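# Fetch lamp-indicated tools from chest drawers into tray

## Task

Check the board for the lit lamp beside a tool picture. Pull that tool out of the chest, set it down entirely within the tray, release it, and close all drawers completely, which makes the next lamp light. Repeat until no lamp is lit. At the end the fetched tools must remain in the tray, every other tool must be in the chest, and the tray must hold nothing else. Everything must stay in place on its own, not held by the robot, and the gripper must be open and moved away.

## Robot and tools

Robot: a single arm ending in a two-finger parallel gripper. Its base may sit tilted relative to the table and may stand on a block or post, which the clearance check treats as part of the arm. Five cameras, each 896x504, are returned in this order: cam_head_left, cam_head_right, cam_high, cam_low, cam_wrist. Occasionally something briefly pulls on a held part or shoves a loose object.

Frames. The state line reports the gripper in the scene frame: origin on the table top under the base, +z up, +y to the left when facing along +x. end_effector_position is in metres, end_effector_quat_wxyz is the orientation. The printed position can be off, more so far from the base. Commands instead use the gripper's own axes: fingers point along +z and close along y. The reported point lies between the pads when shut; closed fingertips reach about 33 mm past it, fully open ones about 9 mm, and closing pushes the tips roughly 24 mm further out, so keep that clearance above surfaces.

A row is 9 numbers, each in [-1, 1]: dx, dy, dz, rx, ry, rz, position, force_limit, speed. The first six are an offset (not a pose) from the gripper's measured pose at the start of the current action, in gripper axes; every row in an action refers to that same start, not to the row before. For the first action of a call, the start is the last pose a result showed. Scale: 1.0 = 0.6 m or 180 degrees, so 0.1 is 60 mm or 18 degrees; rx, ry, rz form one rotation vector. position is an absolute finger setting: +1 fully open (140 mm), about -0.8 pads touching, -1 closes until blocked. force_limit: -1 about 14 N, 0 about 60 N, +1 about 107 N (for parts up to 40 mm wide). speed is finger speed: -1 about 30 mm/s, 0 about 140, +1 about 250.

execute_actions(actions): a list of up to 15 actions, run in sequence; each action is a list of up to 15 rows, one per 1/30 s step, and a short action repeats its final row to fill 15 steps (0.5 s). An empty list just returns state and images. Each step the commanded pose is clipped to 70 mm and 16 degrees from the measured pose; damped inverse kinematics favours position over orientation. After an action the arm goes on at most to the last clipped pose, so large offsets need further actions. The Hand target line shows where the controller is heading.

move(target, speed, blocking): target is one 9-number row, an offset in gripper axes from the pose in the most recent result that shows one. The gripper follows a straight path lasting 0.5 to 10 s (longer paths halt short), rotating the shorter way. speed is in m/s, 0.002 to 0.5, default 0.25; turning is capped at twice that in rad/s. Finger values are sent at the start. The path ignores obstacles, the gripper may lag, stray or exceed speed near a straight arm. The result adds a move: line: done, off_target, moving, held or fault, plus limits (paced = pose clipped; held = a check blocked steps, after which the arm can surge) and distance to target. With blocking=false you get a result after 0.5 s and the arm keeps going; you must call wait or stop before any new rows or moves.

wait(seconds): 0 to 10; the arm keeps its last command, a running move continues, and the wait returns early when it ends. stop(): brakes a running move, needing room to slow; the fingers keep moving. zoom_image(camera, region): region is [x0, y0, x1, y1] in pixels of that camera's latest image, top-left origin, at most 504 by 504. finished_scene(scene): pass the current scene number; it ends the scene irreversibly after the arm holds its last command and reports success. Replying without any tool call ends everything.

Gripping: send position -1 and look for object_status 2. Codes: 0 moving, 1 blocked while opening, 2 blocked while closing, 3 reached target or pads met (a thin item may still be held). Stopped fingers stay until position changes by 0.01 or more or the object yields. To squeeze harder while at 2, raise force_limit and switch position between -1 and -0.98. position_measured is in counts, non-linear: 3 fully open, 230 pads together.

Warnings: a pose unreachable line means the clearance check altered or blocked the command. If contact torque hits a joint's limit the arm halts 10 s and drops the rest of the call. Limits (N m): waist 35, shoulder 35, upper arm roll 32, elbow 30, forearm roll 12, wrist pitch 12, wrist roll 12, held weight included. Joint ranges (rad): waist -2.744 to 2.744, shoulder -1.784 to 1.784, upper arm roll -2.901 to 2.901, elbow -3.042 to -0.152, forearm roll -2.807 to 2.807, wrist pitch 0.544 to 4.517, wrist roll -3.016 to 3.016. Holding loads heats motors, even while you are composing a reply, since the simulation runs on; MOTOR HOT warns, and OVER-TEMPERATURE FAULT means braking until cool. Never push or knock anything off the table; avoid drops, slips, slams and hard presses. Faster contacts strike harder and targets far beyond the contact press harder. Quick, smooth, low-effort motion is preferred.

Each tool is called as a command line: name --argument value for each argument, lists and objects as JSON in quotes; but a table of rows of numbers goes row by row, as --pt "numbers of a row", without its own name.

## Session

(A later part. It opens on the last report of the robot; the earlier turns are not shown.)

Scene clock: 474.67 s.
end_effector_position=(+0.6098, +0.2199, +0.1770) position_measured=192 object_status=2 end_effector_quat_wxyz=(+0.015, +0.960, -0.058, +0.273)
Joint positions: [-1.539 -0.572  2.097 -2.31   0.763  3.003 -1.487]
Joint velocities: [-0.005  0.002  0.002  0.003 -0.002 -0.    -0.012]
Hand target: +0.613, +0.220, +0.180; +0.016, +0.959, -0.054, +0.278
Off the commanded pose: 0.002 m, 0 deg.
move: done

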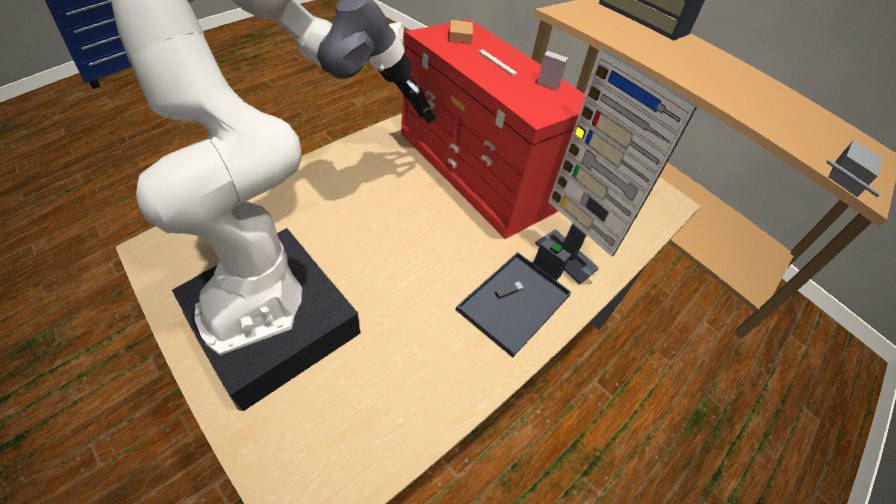

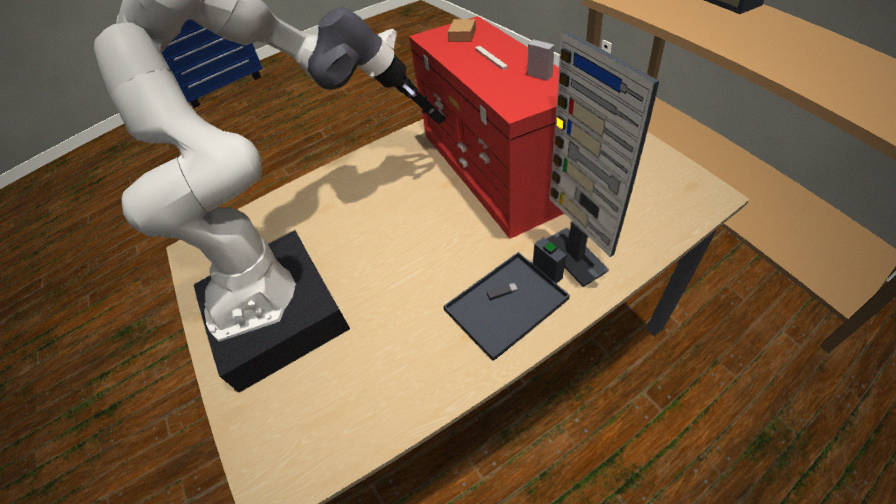

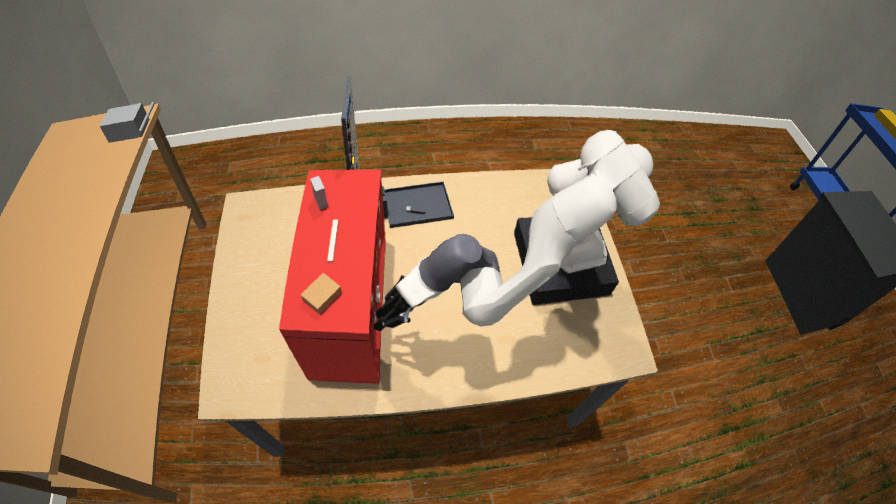

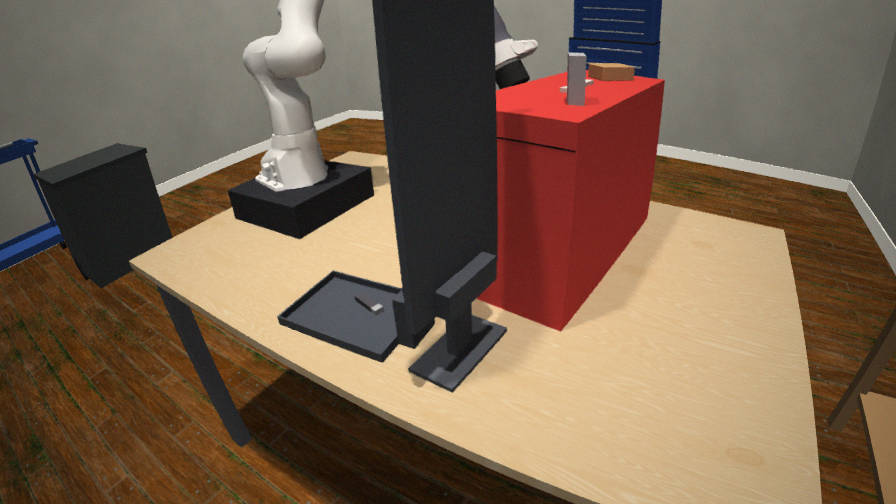

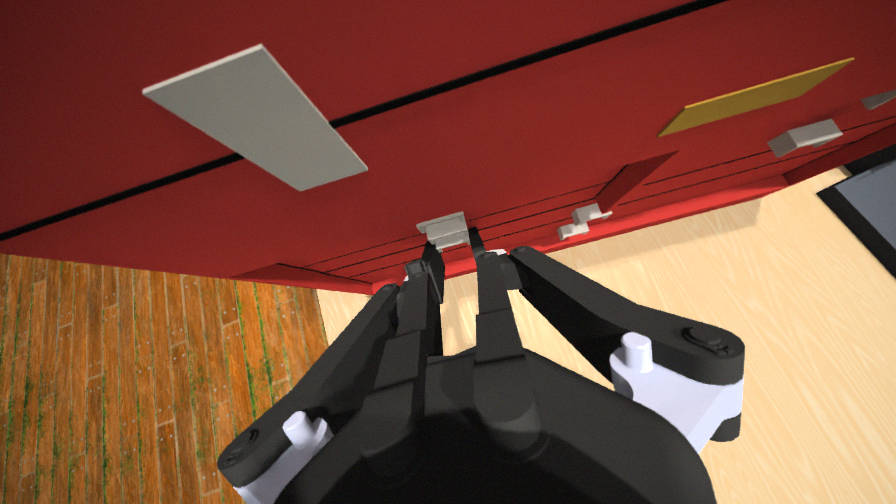

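execute_actions --actions '[[[0,0,0,0,0,0,-0.3,-0.3,0.5],[0,0,0,0,0,0,-0.3,-0.3,0.5],[0,0,0,0,0,0,-0.3,-0.3,0.5],[0,0,0,0,0,0,-0.3,-0.3,0.5],[-0.002,0,-0.0012,0,0,0,-0.3,-0.3,0.5],[-0.005,0,-0.0031,0,0,0,-0.3,-0.3,0.5],[-0.009,0,-0.0056,0,0,0,-0.3,-0.3,0.5],[-0.0135,0,-0.0084,0,0,0,-0.3,-0.3,0.5],[-0.018,0,-0.0112,0,0,0,-0.3,-0.3,0.5],[-0.0225,0,-0.014,0,0,0,-0.3,-0.3,0.5],[-0.027,0,-0.0168,0,0,0,-0.3,-0.3,0.5],[-0.031,0,-0.0193,0,0,0,-0.3,-0.3,0.5],[-0.034,0,-0.0211,0,0,0,-0.3,-0.3,0.5],[-0.036,0,-0.0224,0,0,0,-0.3,-0.3,0.5],[-0.037,0,-0.023,0,0,0,-0.3,-0.3,0.5]]]'

Scene clock: 481.90 s.
end_effector_position=(+0.5865, +0.2232, +0.1745) position_measured=167 object_status=3 end_effector_quat_wxyz=(+0.017, +0.961, -0.051, +0.270)
Joint positions: [-1.451 -0.553  2.051 -2.371  0.764  3.015 -1.479]
Joint velocities: [ 0.235  0.03  -0.115 -0.133  0.015  0.033  0.037]
Hand target: +0.584, +0.223, +0.176; +0.015, +0.960, -0.058, +0.273
Off the commanded pose: 0.004 m, 1 deg.

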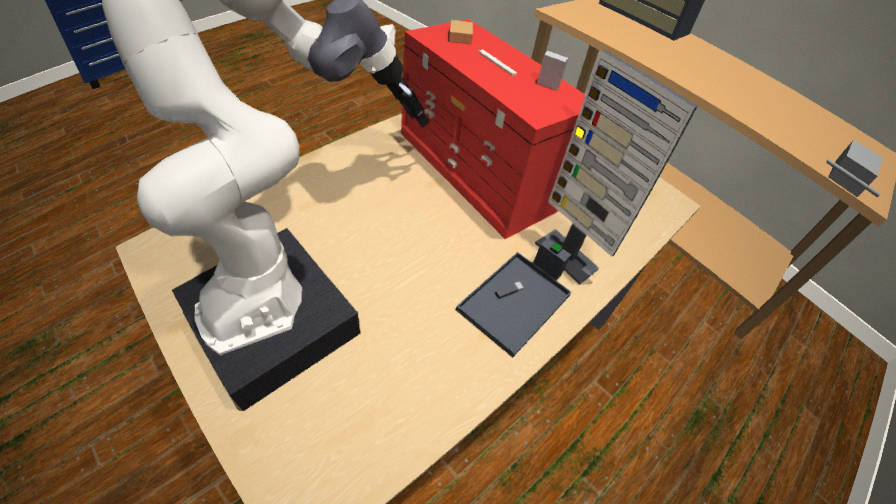

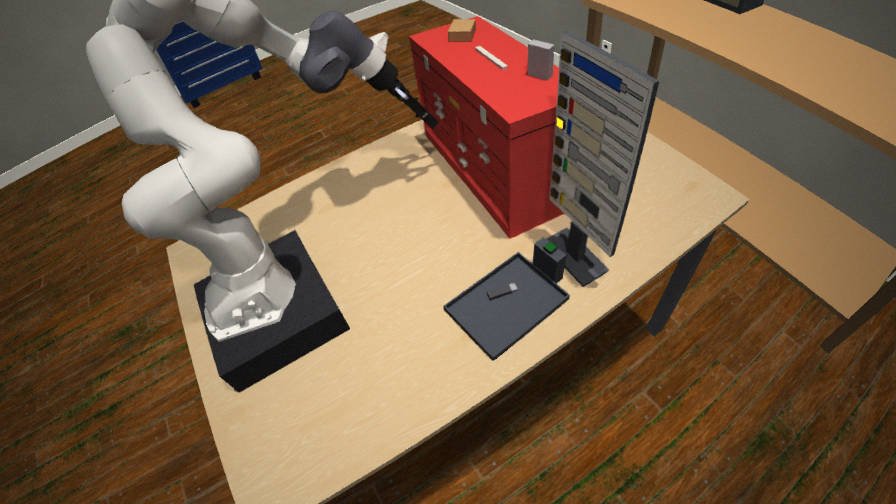

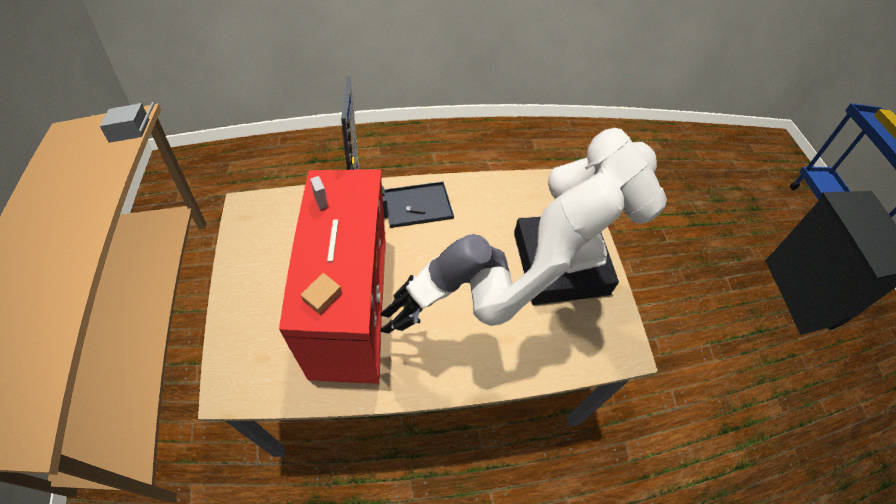

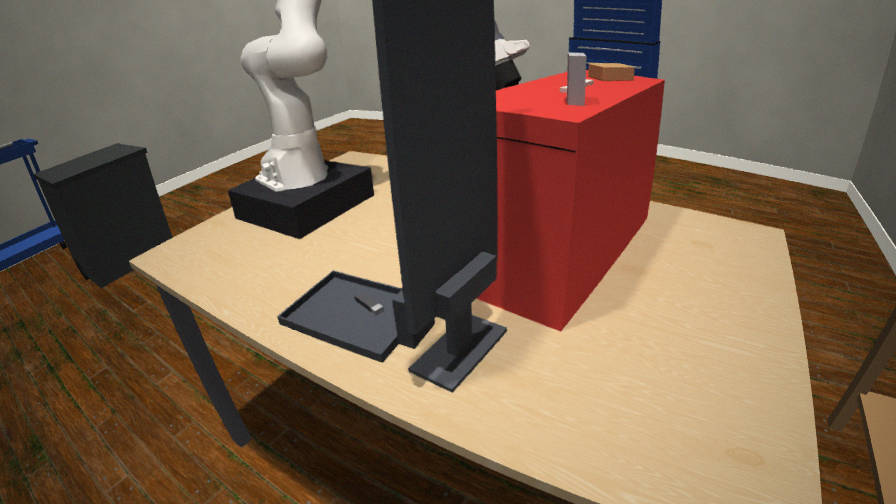

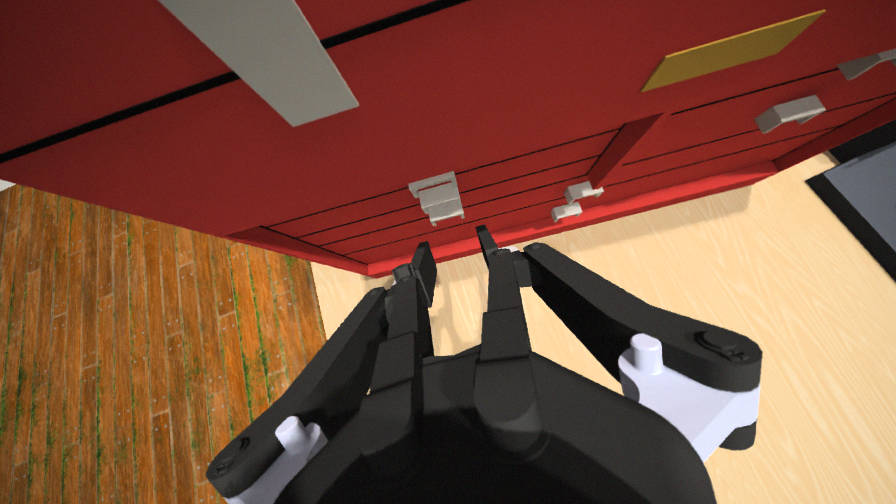

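zoom_image --camera "cam_head_left" --region '[415, 80, 515, 200]'

Region (415, 80, 515, 200) of cam_head_left's 896x504 image, scaled by 4.200, with more detail than that image has.

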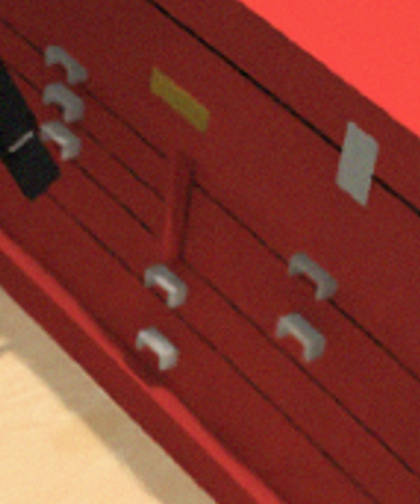

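move --target '[-0.0315, 0.2124, 0.0435, -0.0003, 0.0031, 0.0039, -0.3, -0.3, 0]' --speed 0.2

zoom_image --camera "cam_wrist" --region '[380, 150, 560, 310]'

Scene clock: 497.87 s.
end_effector_position=(+0.5703, +0.0944, +0.1453) position_measured=167 object_status=3 end_effector_quat_wxyz=(+0.019, +0.959, -0.061, +0.275)
Joint positions: [-2.06  -0.292  2.484 -2.584  0.631  3.335 -1.645]
Joint velocities: [-0.036  0.006  0.03  -0.006 -0.028  0.03  -0.002]
Hand target: +0.571, +0.095, +0.146; +0.020, +0.959, -0.057, +0.277
Off the commanded pose: 0.003 m, 1 deg.
move: done

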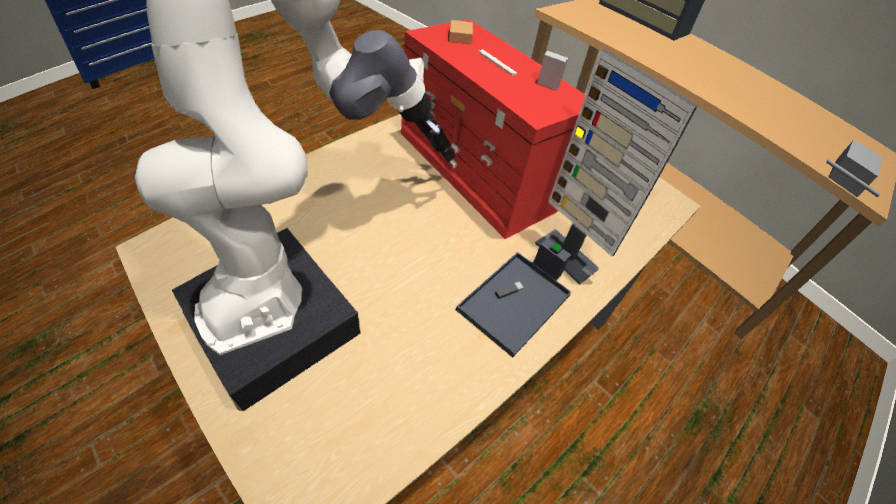

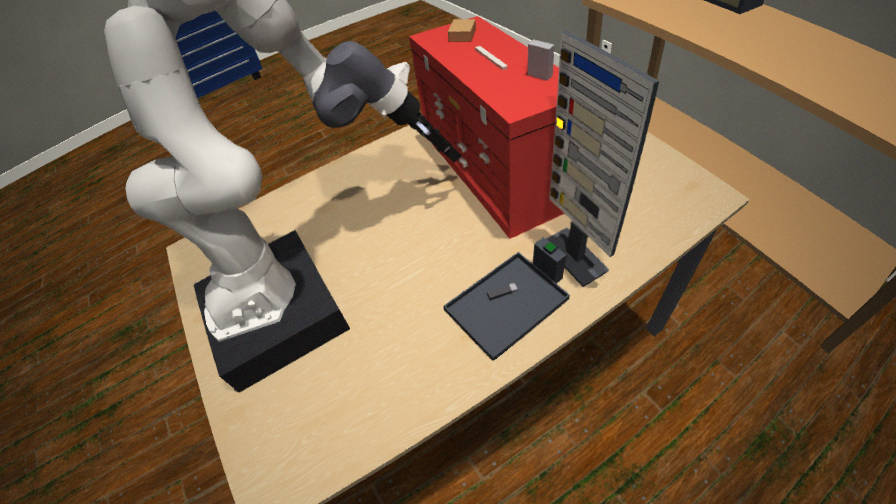

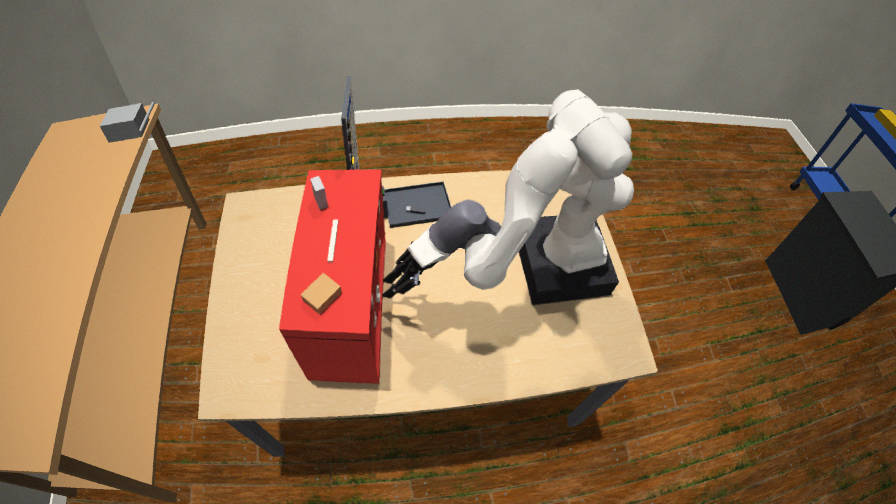

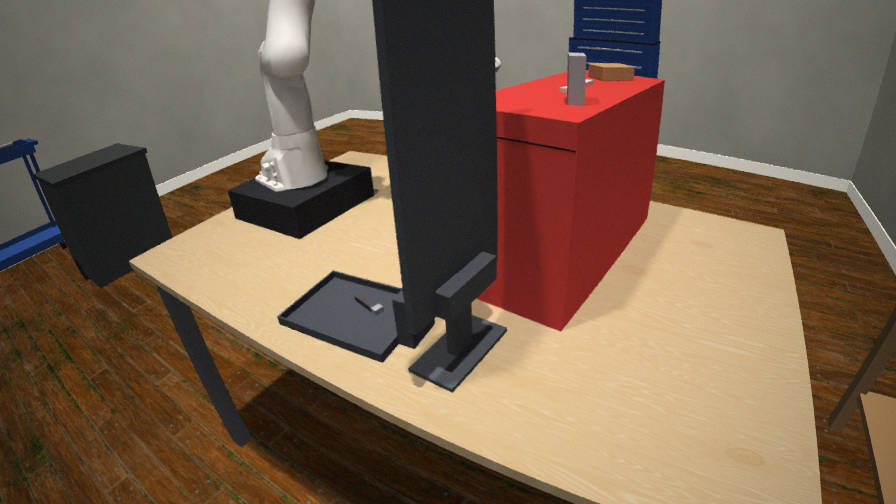

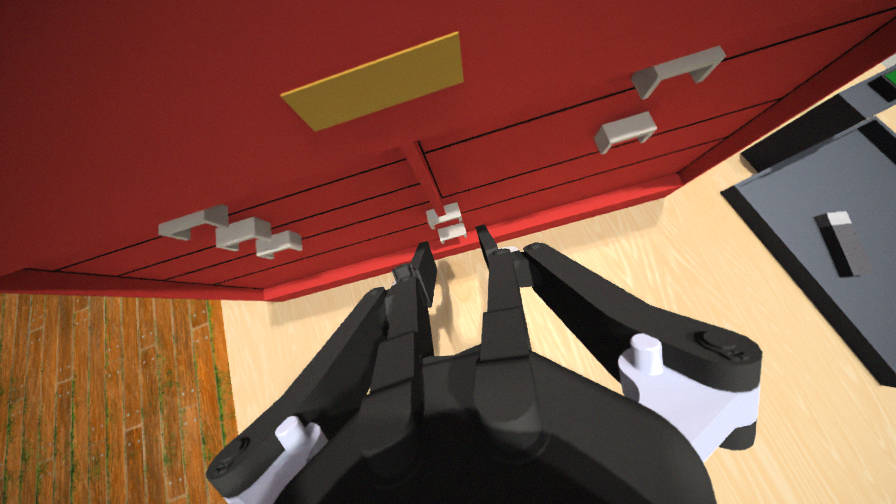

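Region (380, 150, 560, 310) of cam_wrist's 896x504 image, scaled by 2.800, with more detail than that image has.

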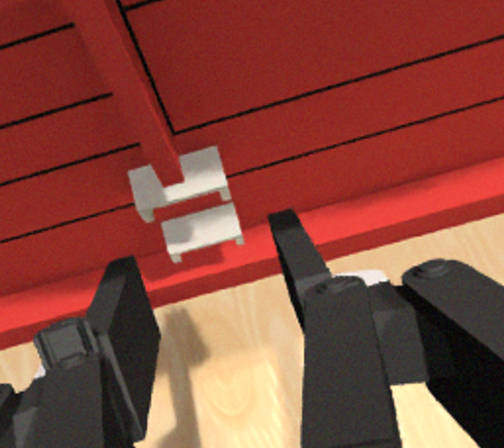

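move --target '[0.0284, -0.002, 0.0216, 0, 0, 0, -0.3, -0.3, 0]' --speed 0.05

zoom_image --camera "cam_wrist" --region '[380, 150, 560, 310]'

Scene clock: 512.30 s.
end_effector_position=(+0.5919, +0.0921, +0.1446) position_measured=167 object_status=3 end_effector_quat_wxyz=(+0.020, +0.959, -0.062, +0.277)
Joint positions: [-2.146 -0.327  2.541 -2.521  0.614  3.317 -1.646]
Joint velocities: [-0.018 -0.001  0.021  0.006 -0.    -0.009 -0.   ]
Hand target: +0.592, +0.093, +0.143; +0.019, +0.959, -0.061, +0.275
Off the commanded pose: 0.002 m, 0 deg.
move: done

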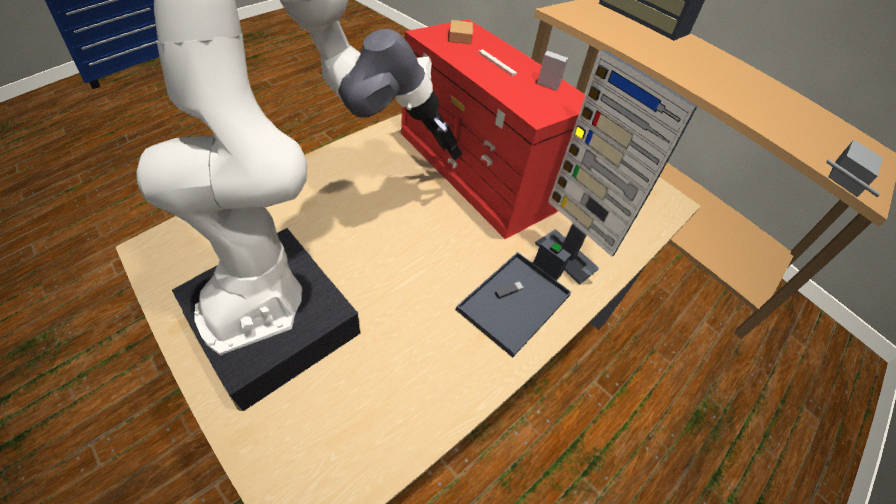

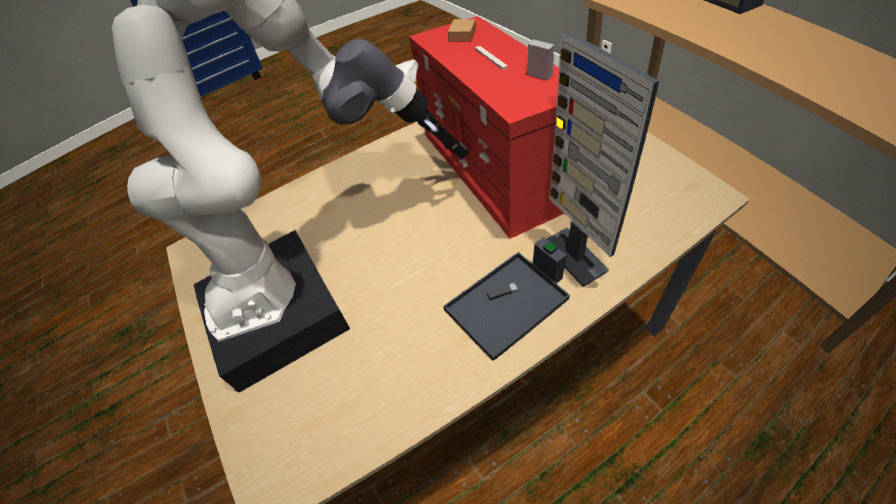

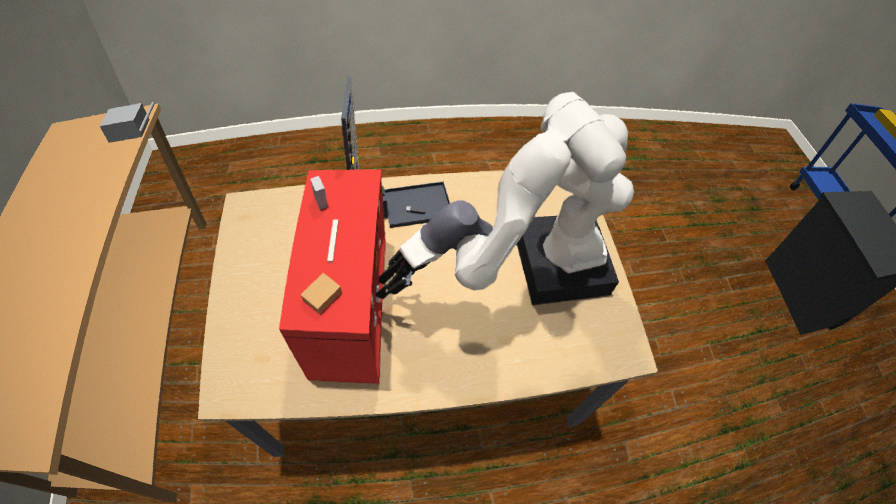

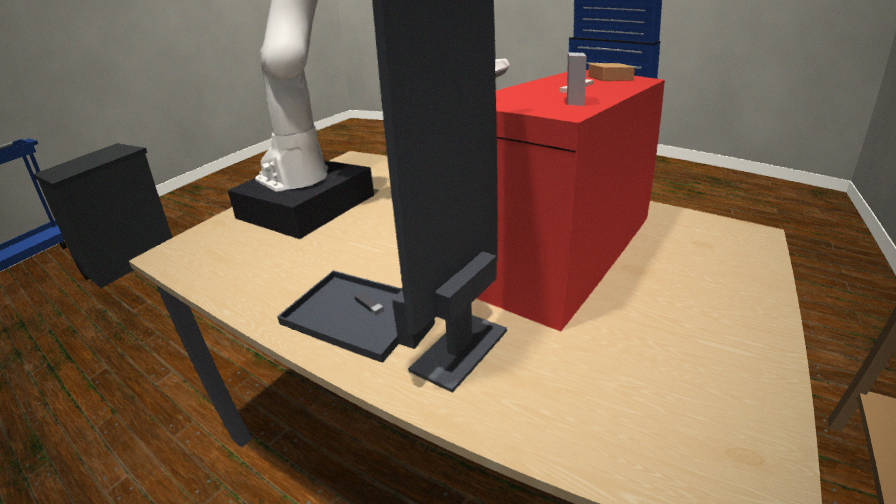

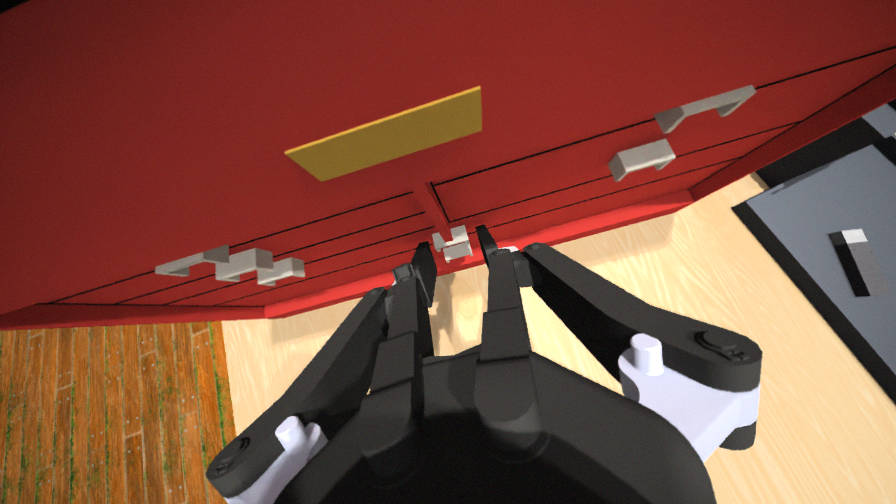

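Region (380, 150, 560, 310) of cam_wrist's 896x504 image, scaled by 2.800, with more detail than that image has.

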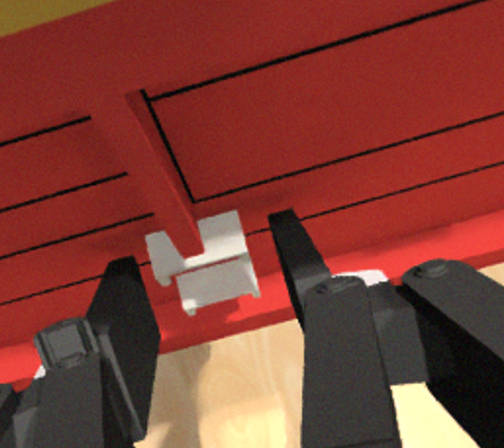

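execute_actions --actions '[[[-0.0018,-0.0025,0.0028,0,0,0,-0.3,-0.1,-0.3],[-0.0018,-0.0025,0.0028,0,0,0,-0.3,-0.1,-0.3],[-0.0018,-0.0025,0.0028,0,0,0,-0.3,-0.1,-0.3],[-0.0018,-0.0025,0.0028,0,0,0,-0.3,-0.1,-0.3],[-0.0018,-0.0025,0.0028,0,0,0,-0.3,-0.1,-0.3],[-0.0018,-0.0025,0.0028,0,0,0,-0.3,-0.1,-0.3],[-0.0018,-0.0025,0.0028,0,0,0,-1,-0.1,-0.2]]]'

Scene clock: 515.83 s.
end_effector_position=(+0.5912, +0.0936, +0.1425) position_measured=193 object_status=0 end_effector_quat_wxyz=(+0.020, +0.959, -0.061, +0.276)
Joint positions: [-2.153 -0.331  2.551 -2.52   0.614  3.319 -1.646]
Joint velocities: [-0.001 -0.001 -0.001  0.     0.    -0.     0.001]
Hand target: +0.592, +0.094, +0.143; +0.020, +0.959, -0.062, +0.277
Off the commanded pose: 0.001 m, 0 deg.

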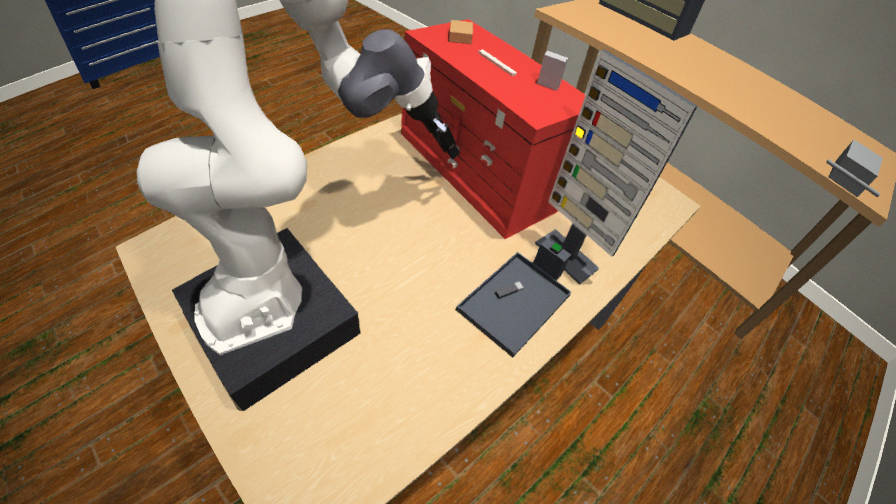

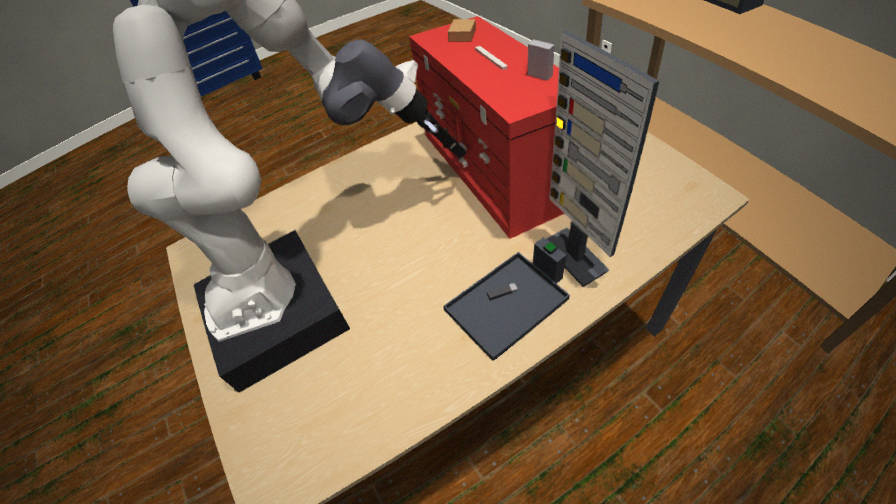

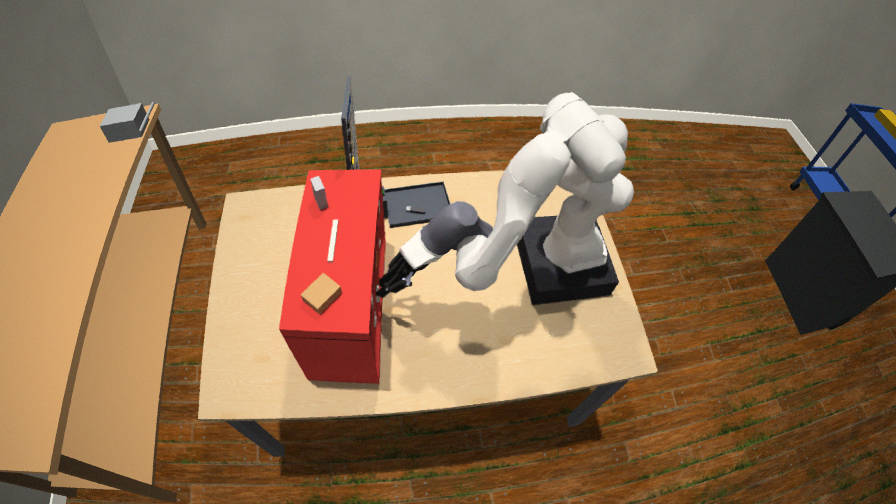

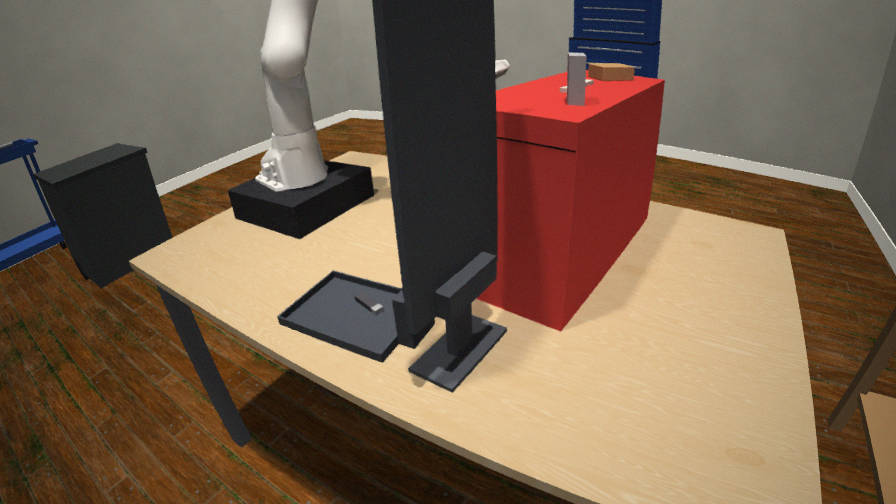

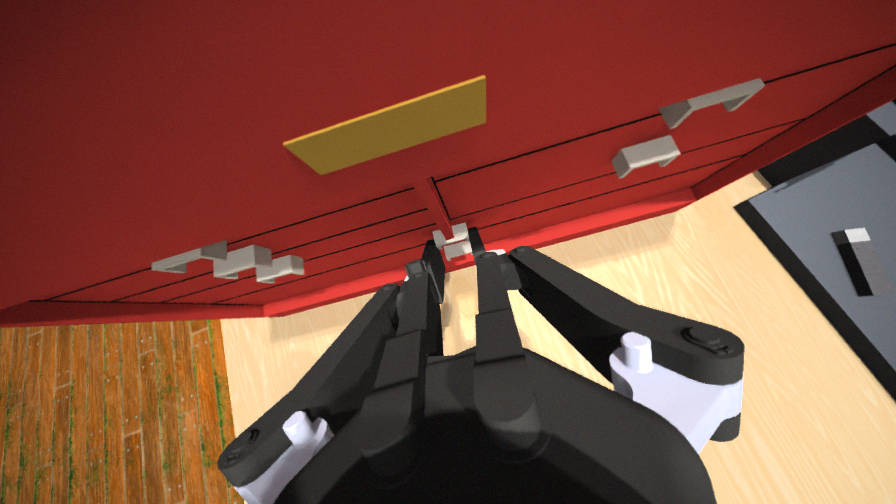

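move --target '[-0.1733, 0, -0.1033, 0, 0, 0, -1, -0.1, -0.2]' --speed 0.09

Scene clock: 521.70 s.
end_effector_position=(+0.4704, +0.1091, +0.1398) position_measured=193 object_status=2 end_effector_quat_wxyz=(+0.018, +0.959, -0.064, +0.275)
Joint positions: [-1.716 -0.157  2.357 -2.823  0.891  3.48  -1.725]
Joint velocities: [ 0.059 -0.001 -0.046  0.005  0.046 -0.016 -0.047]
Hand target: +0.470, +0.108, +0.139; +0.020, +0.960, -0.061, +0.273
Off the commanded pose: 0.001 m, 0 deg.
move: done

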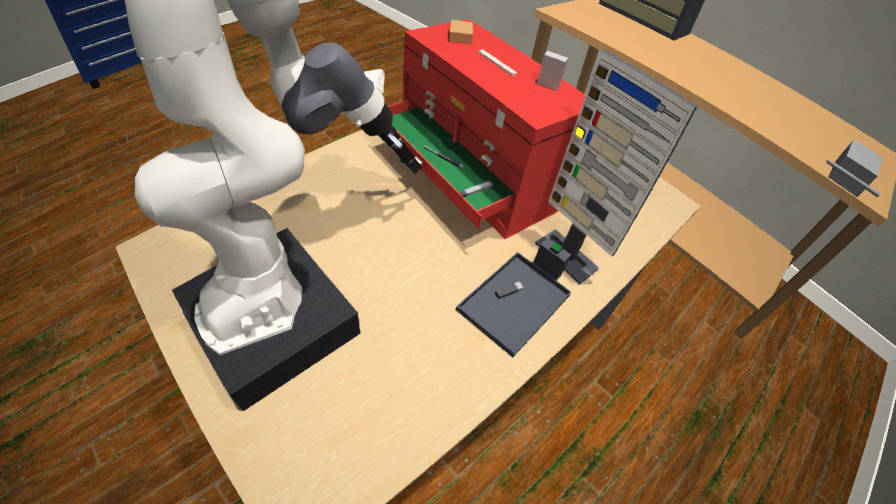

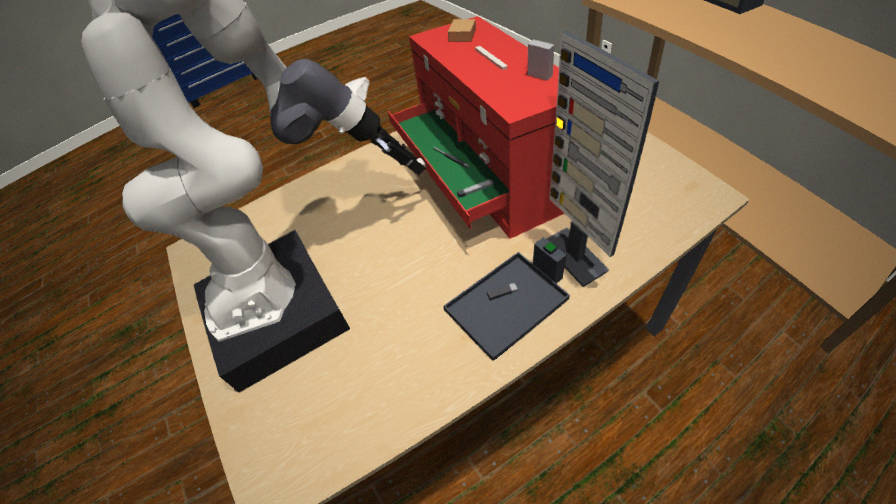

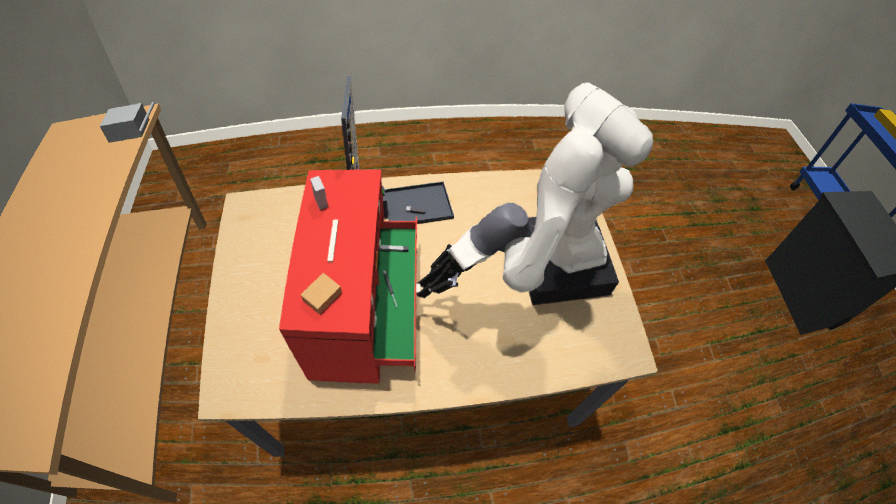

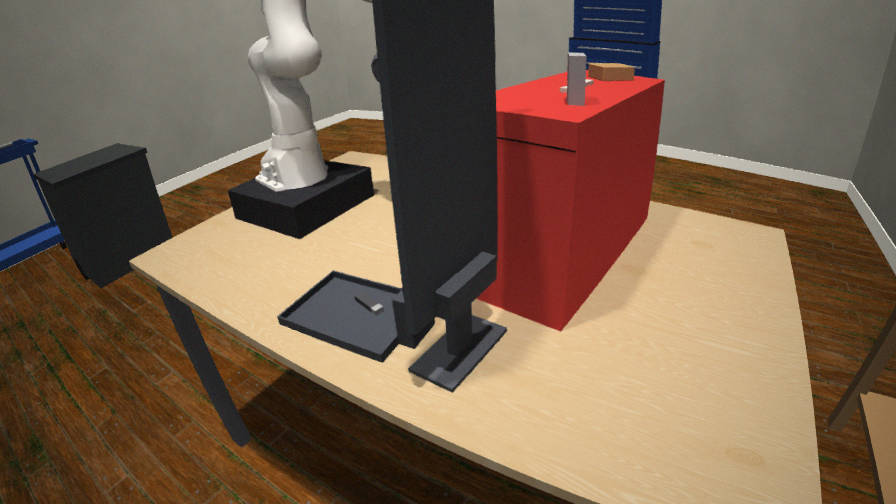

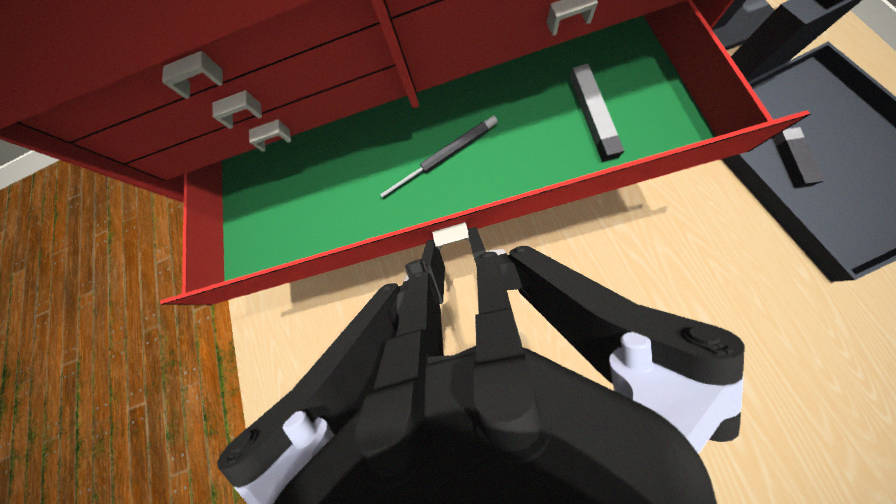

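move --target '[0.1774, -0.0011, 0.1055, 0, 0, 0, -1, -0.1, -0.2]' --speed 0.1

Scene clock: 526.20 s.
end_effector_position=(+0.5920, +0.0932, +0.1424) position_measured=193 object_status=2 end_effector_quat_wxyz=(+0.018, +0.959, -0.065, +0.276)
Joint positions: [-2.164 -0.333  2.572 -2.509  0.681  3.316 -1.698]
Joint velocities: [-0.031  0.008  0.026 -0.     0.     0.003 -0.009]
Hand target: +0.595, +0.094, +0.143; +0.018, +0.958, -0.064, +0.277
Off the commanded pose: 0.001 m, 0 deg.
move: done

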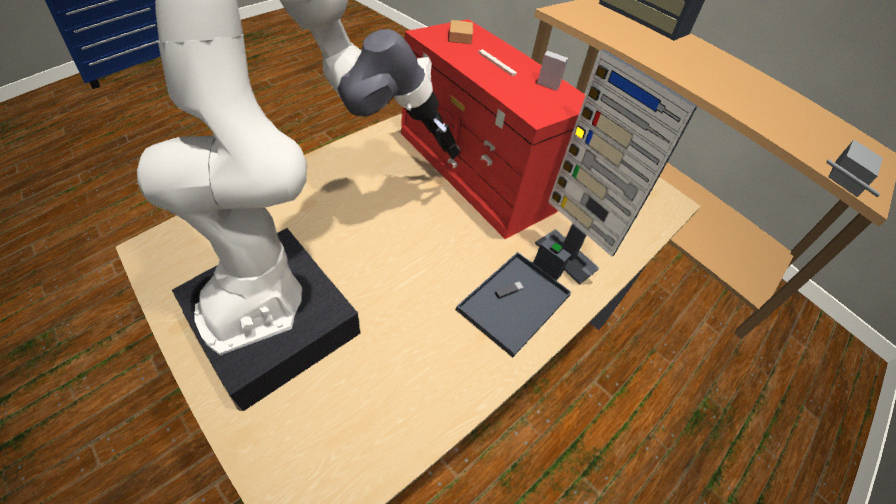

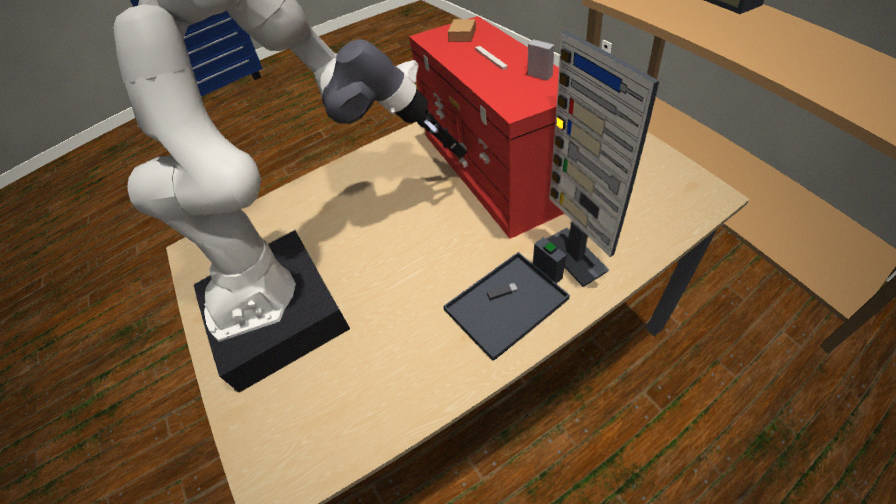

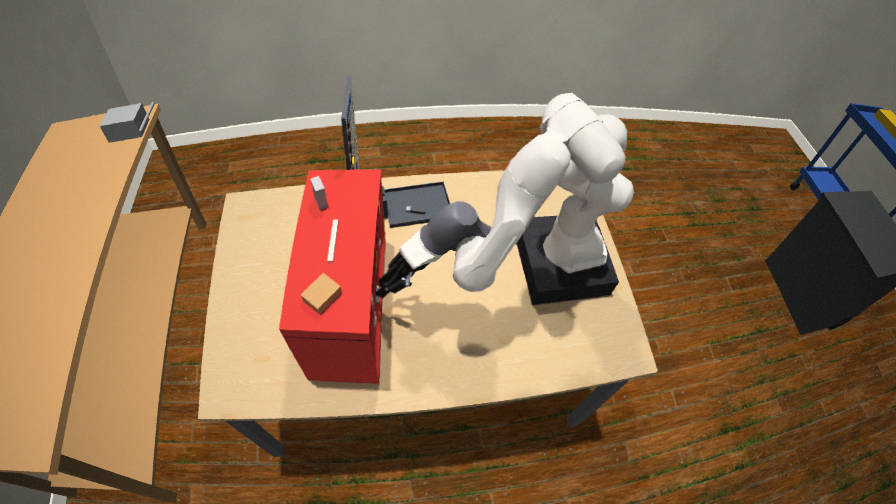

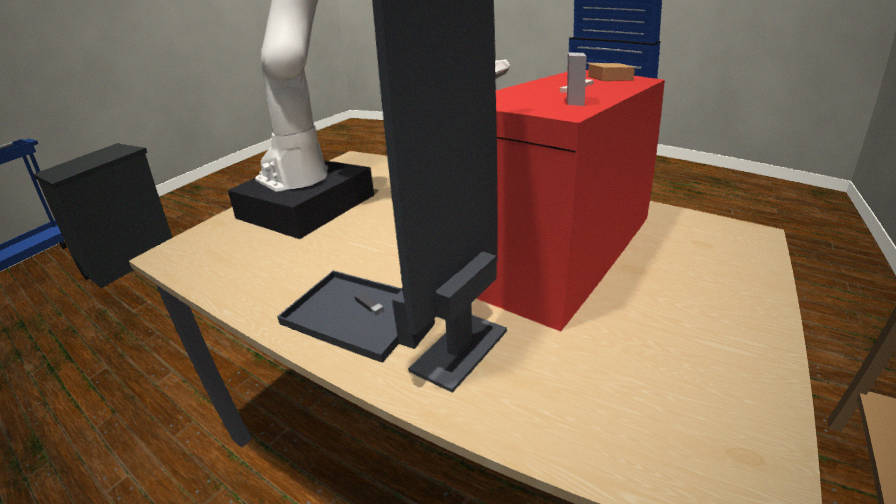

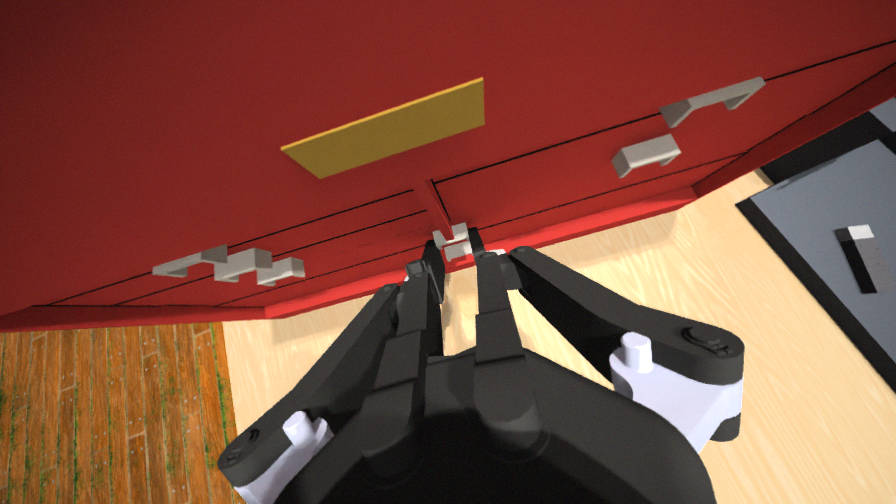

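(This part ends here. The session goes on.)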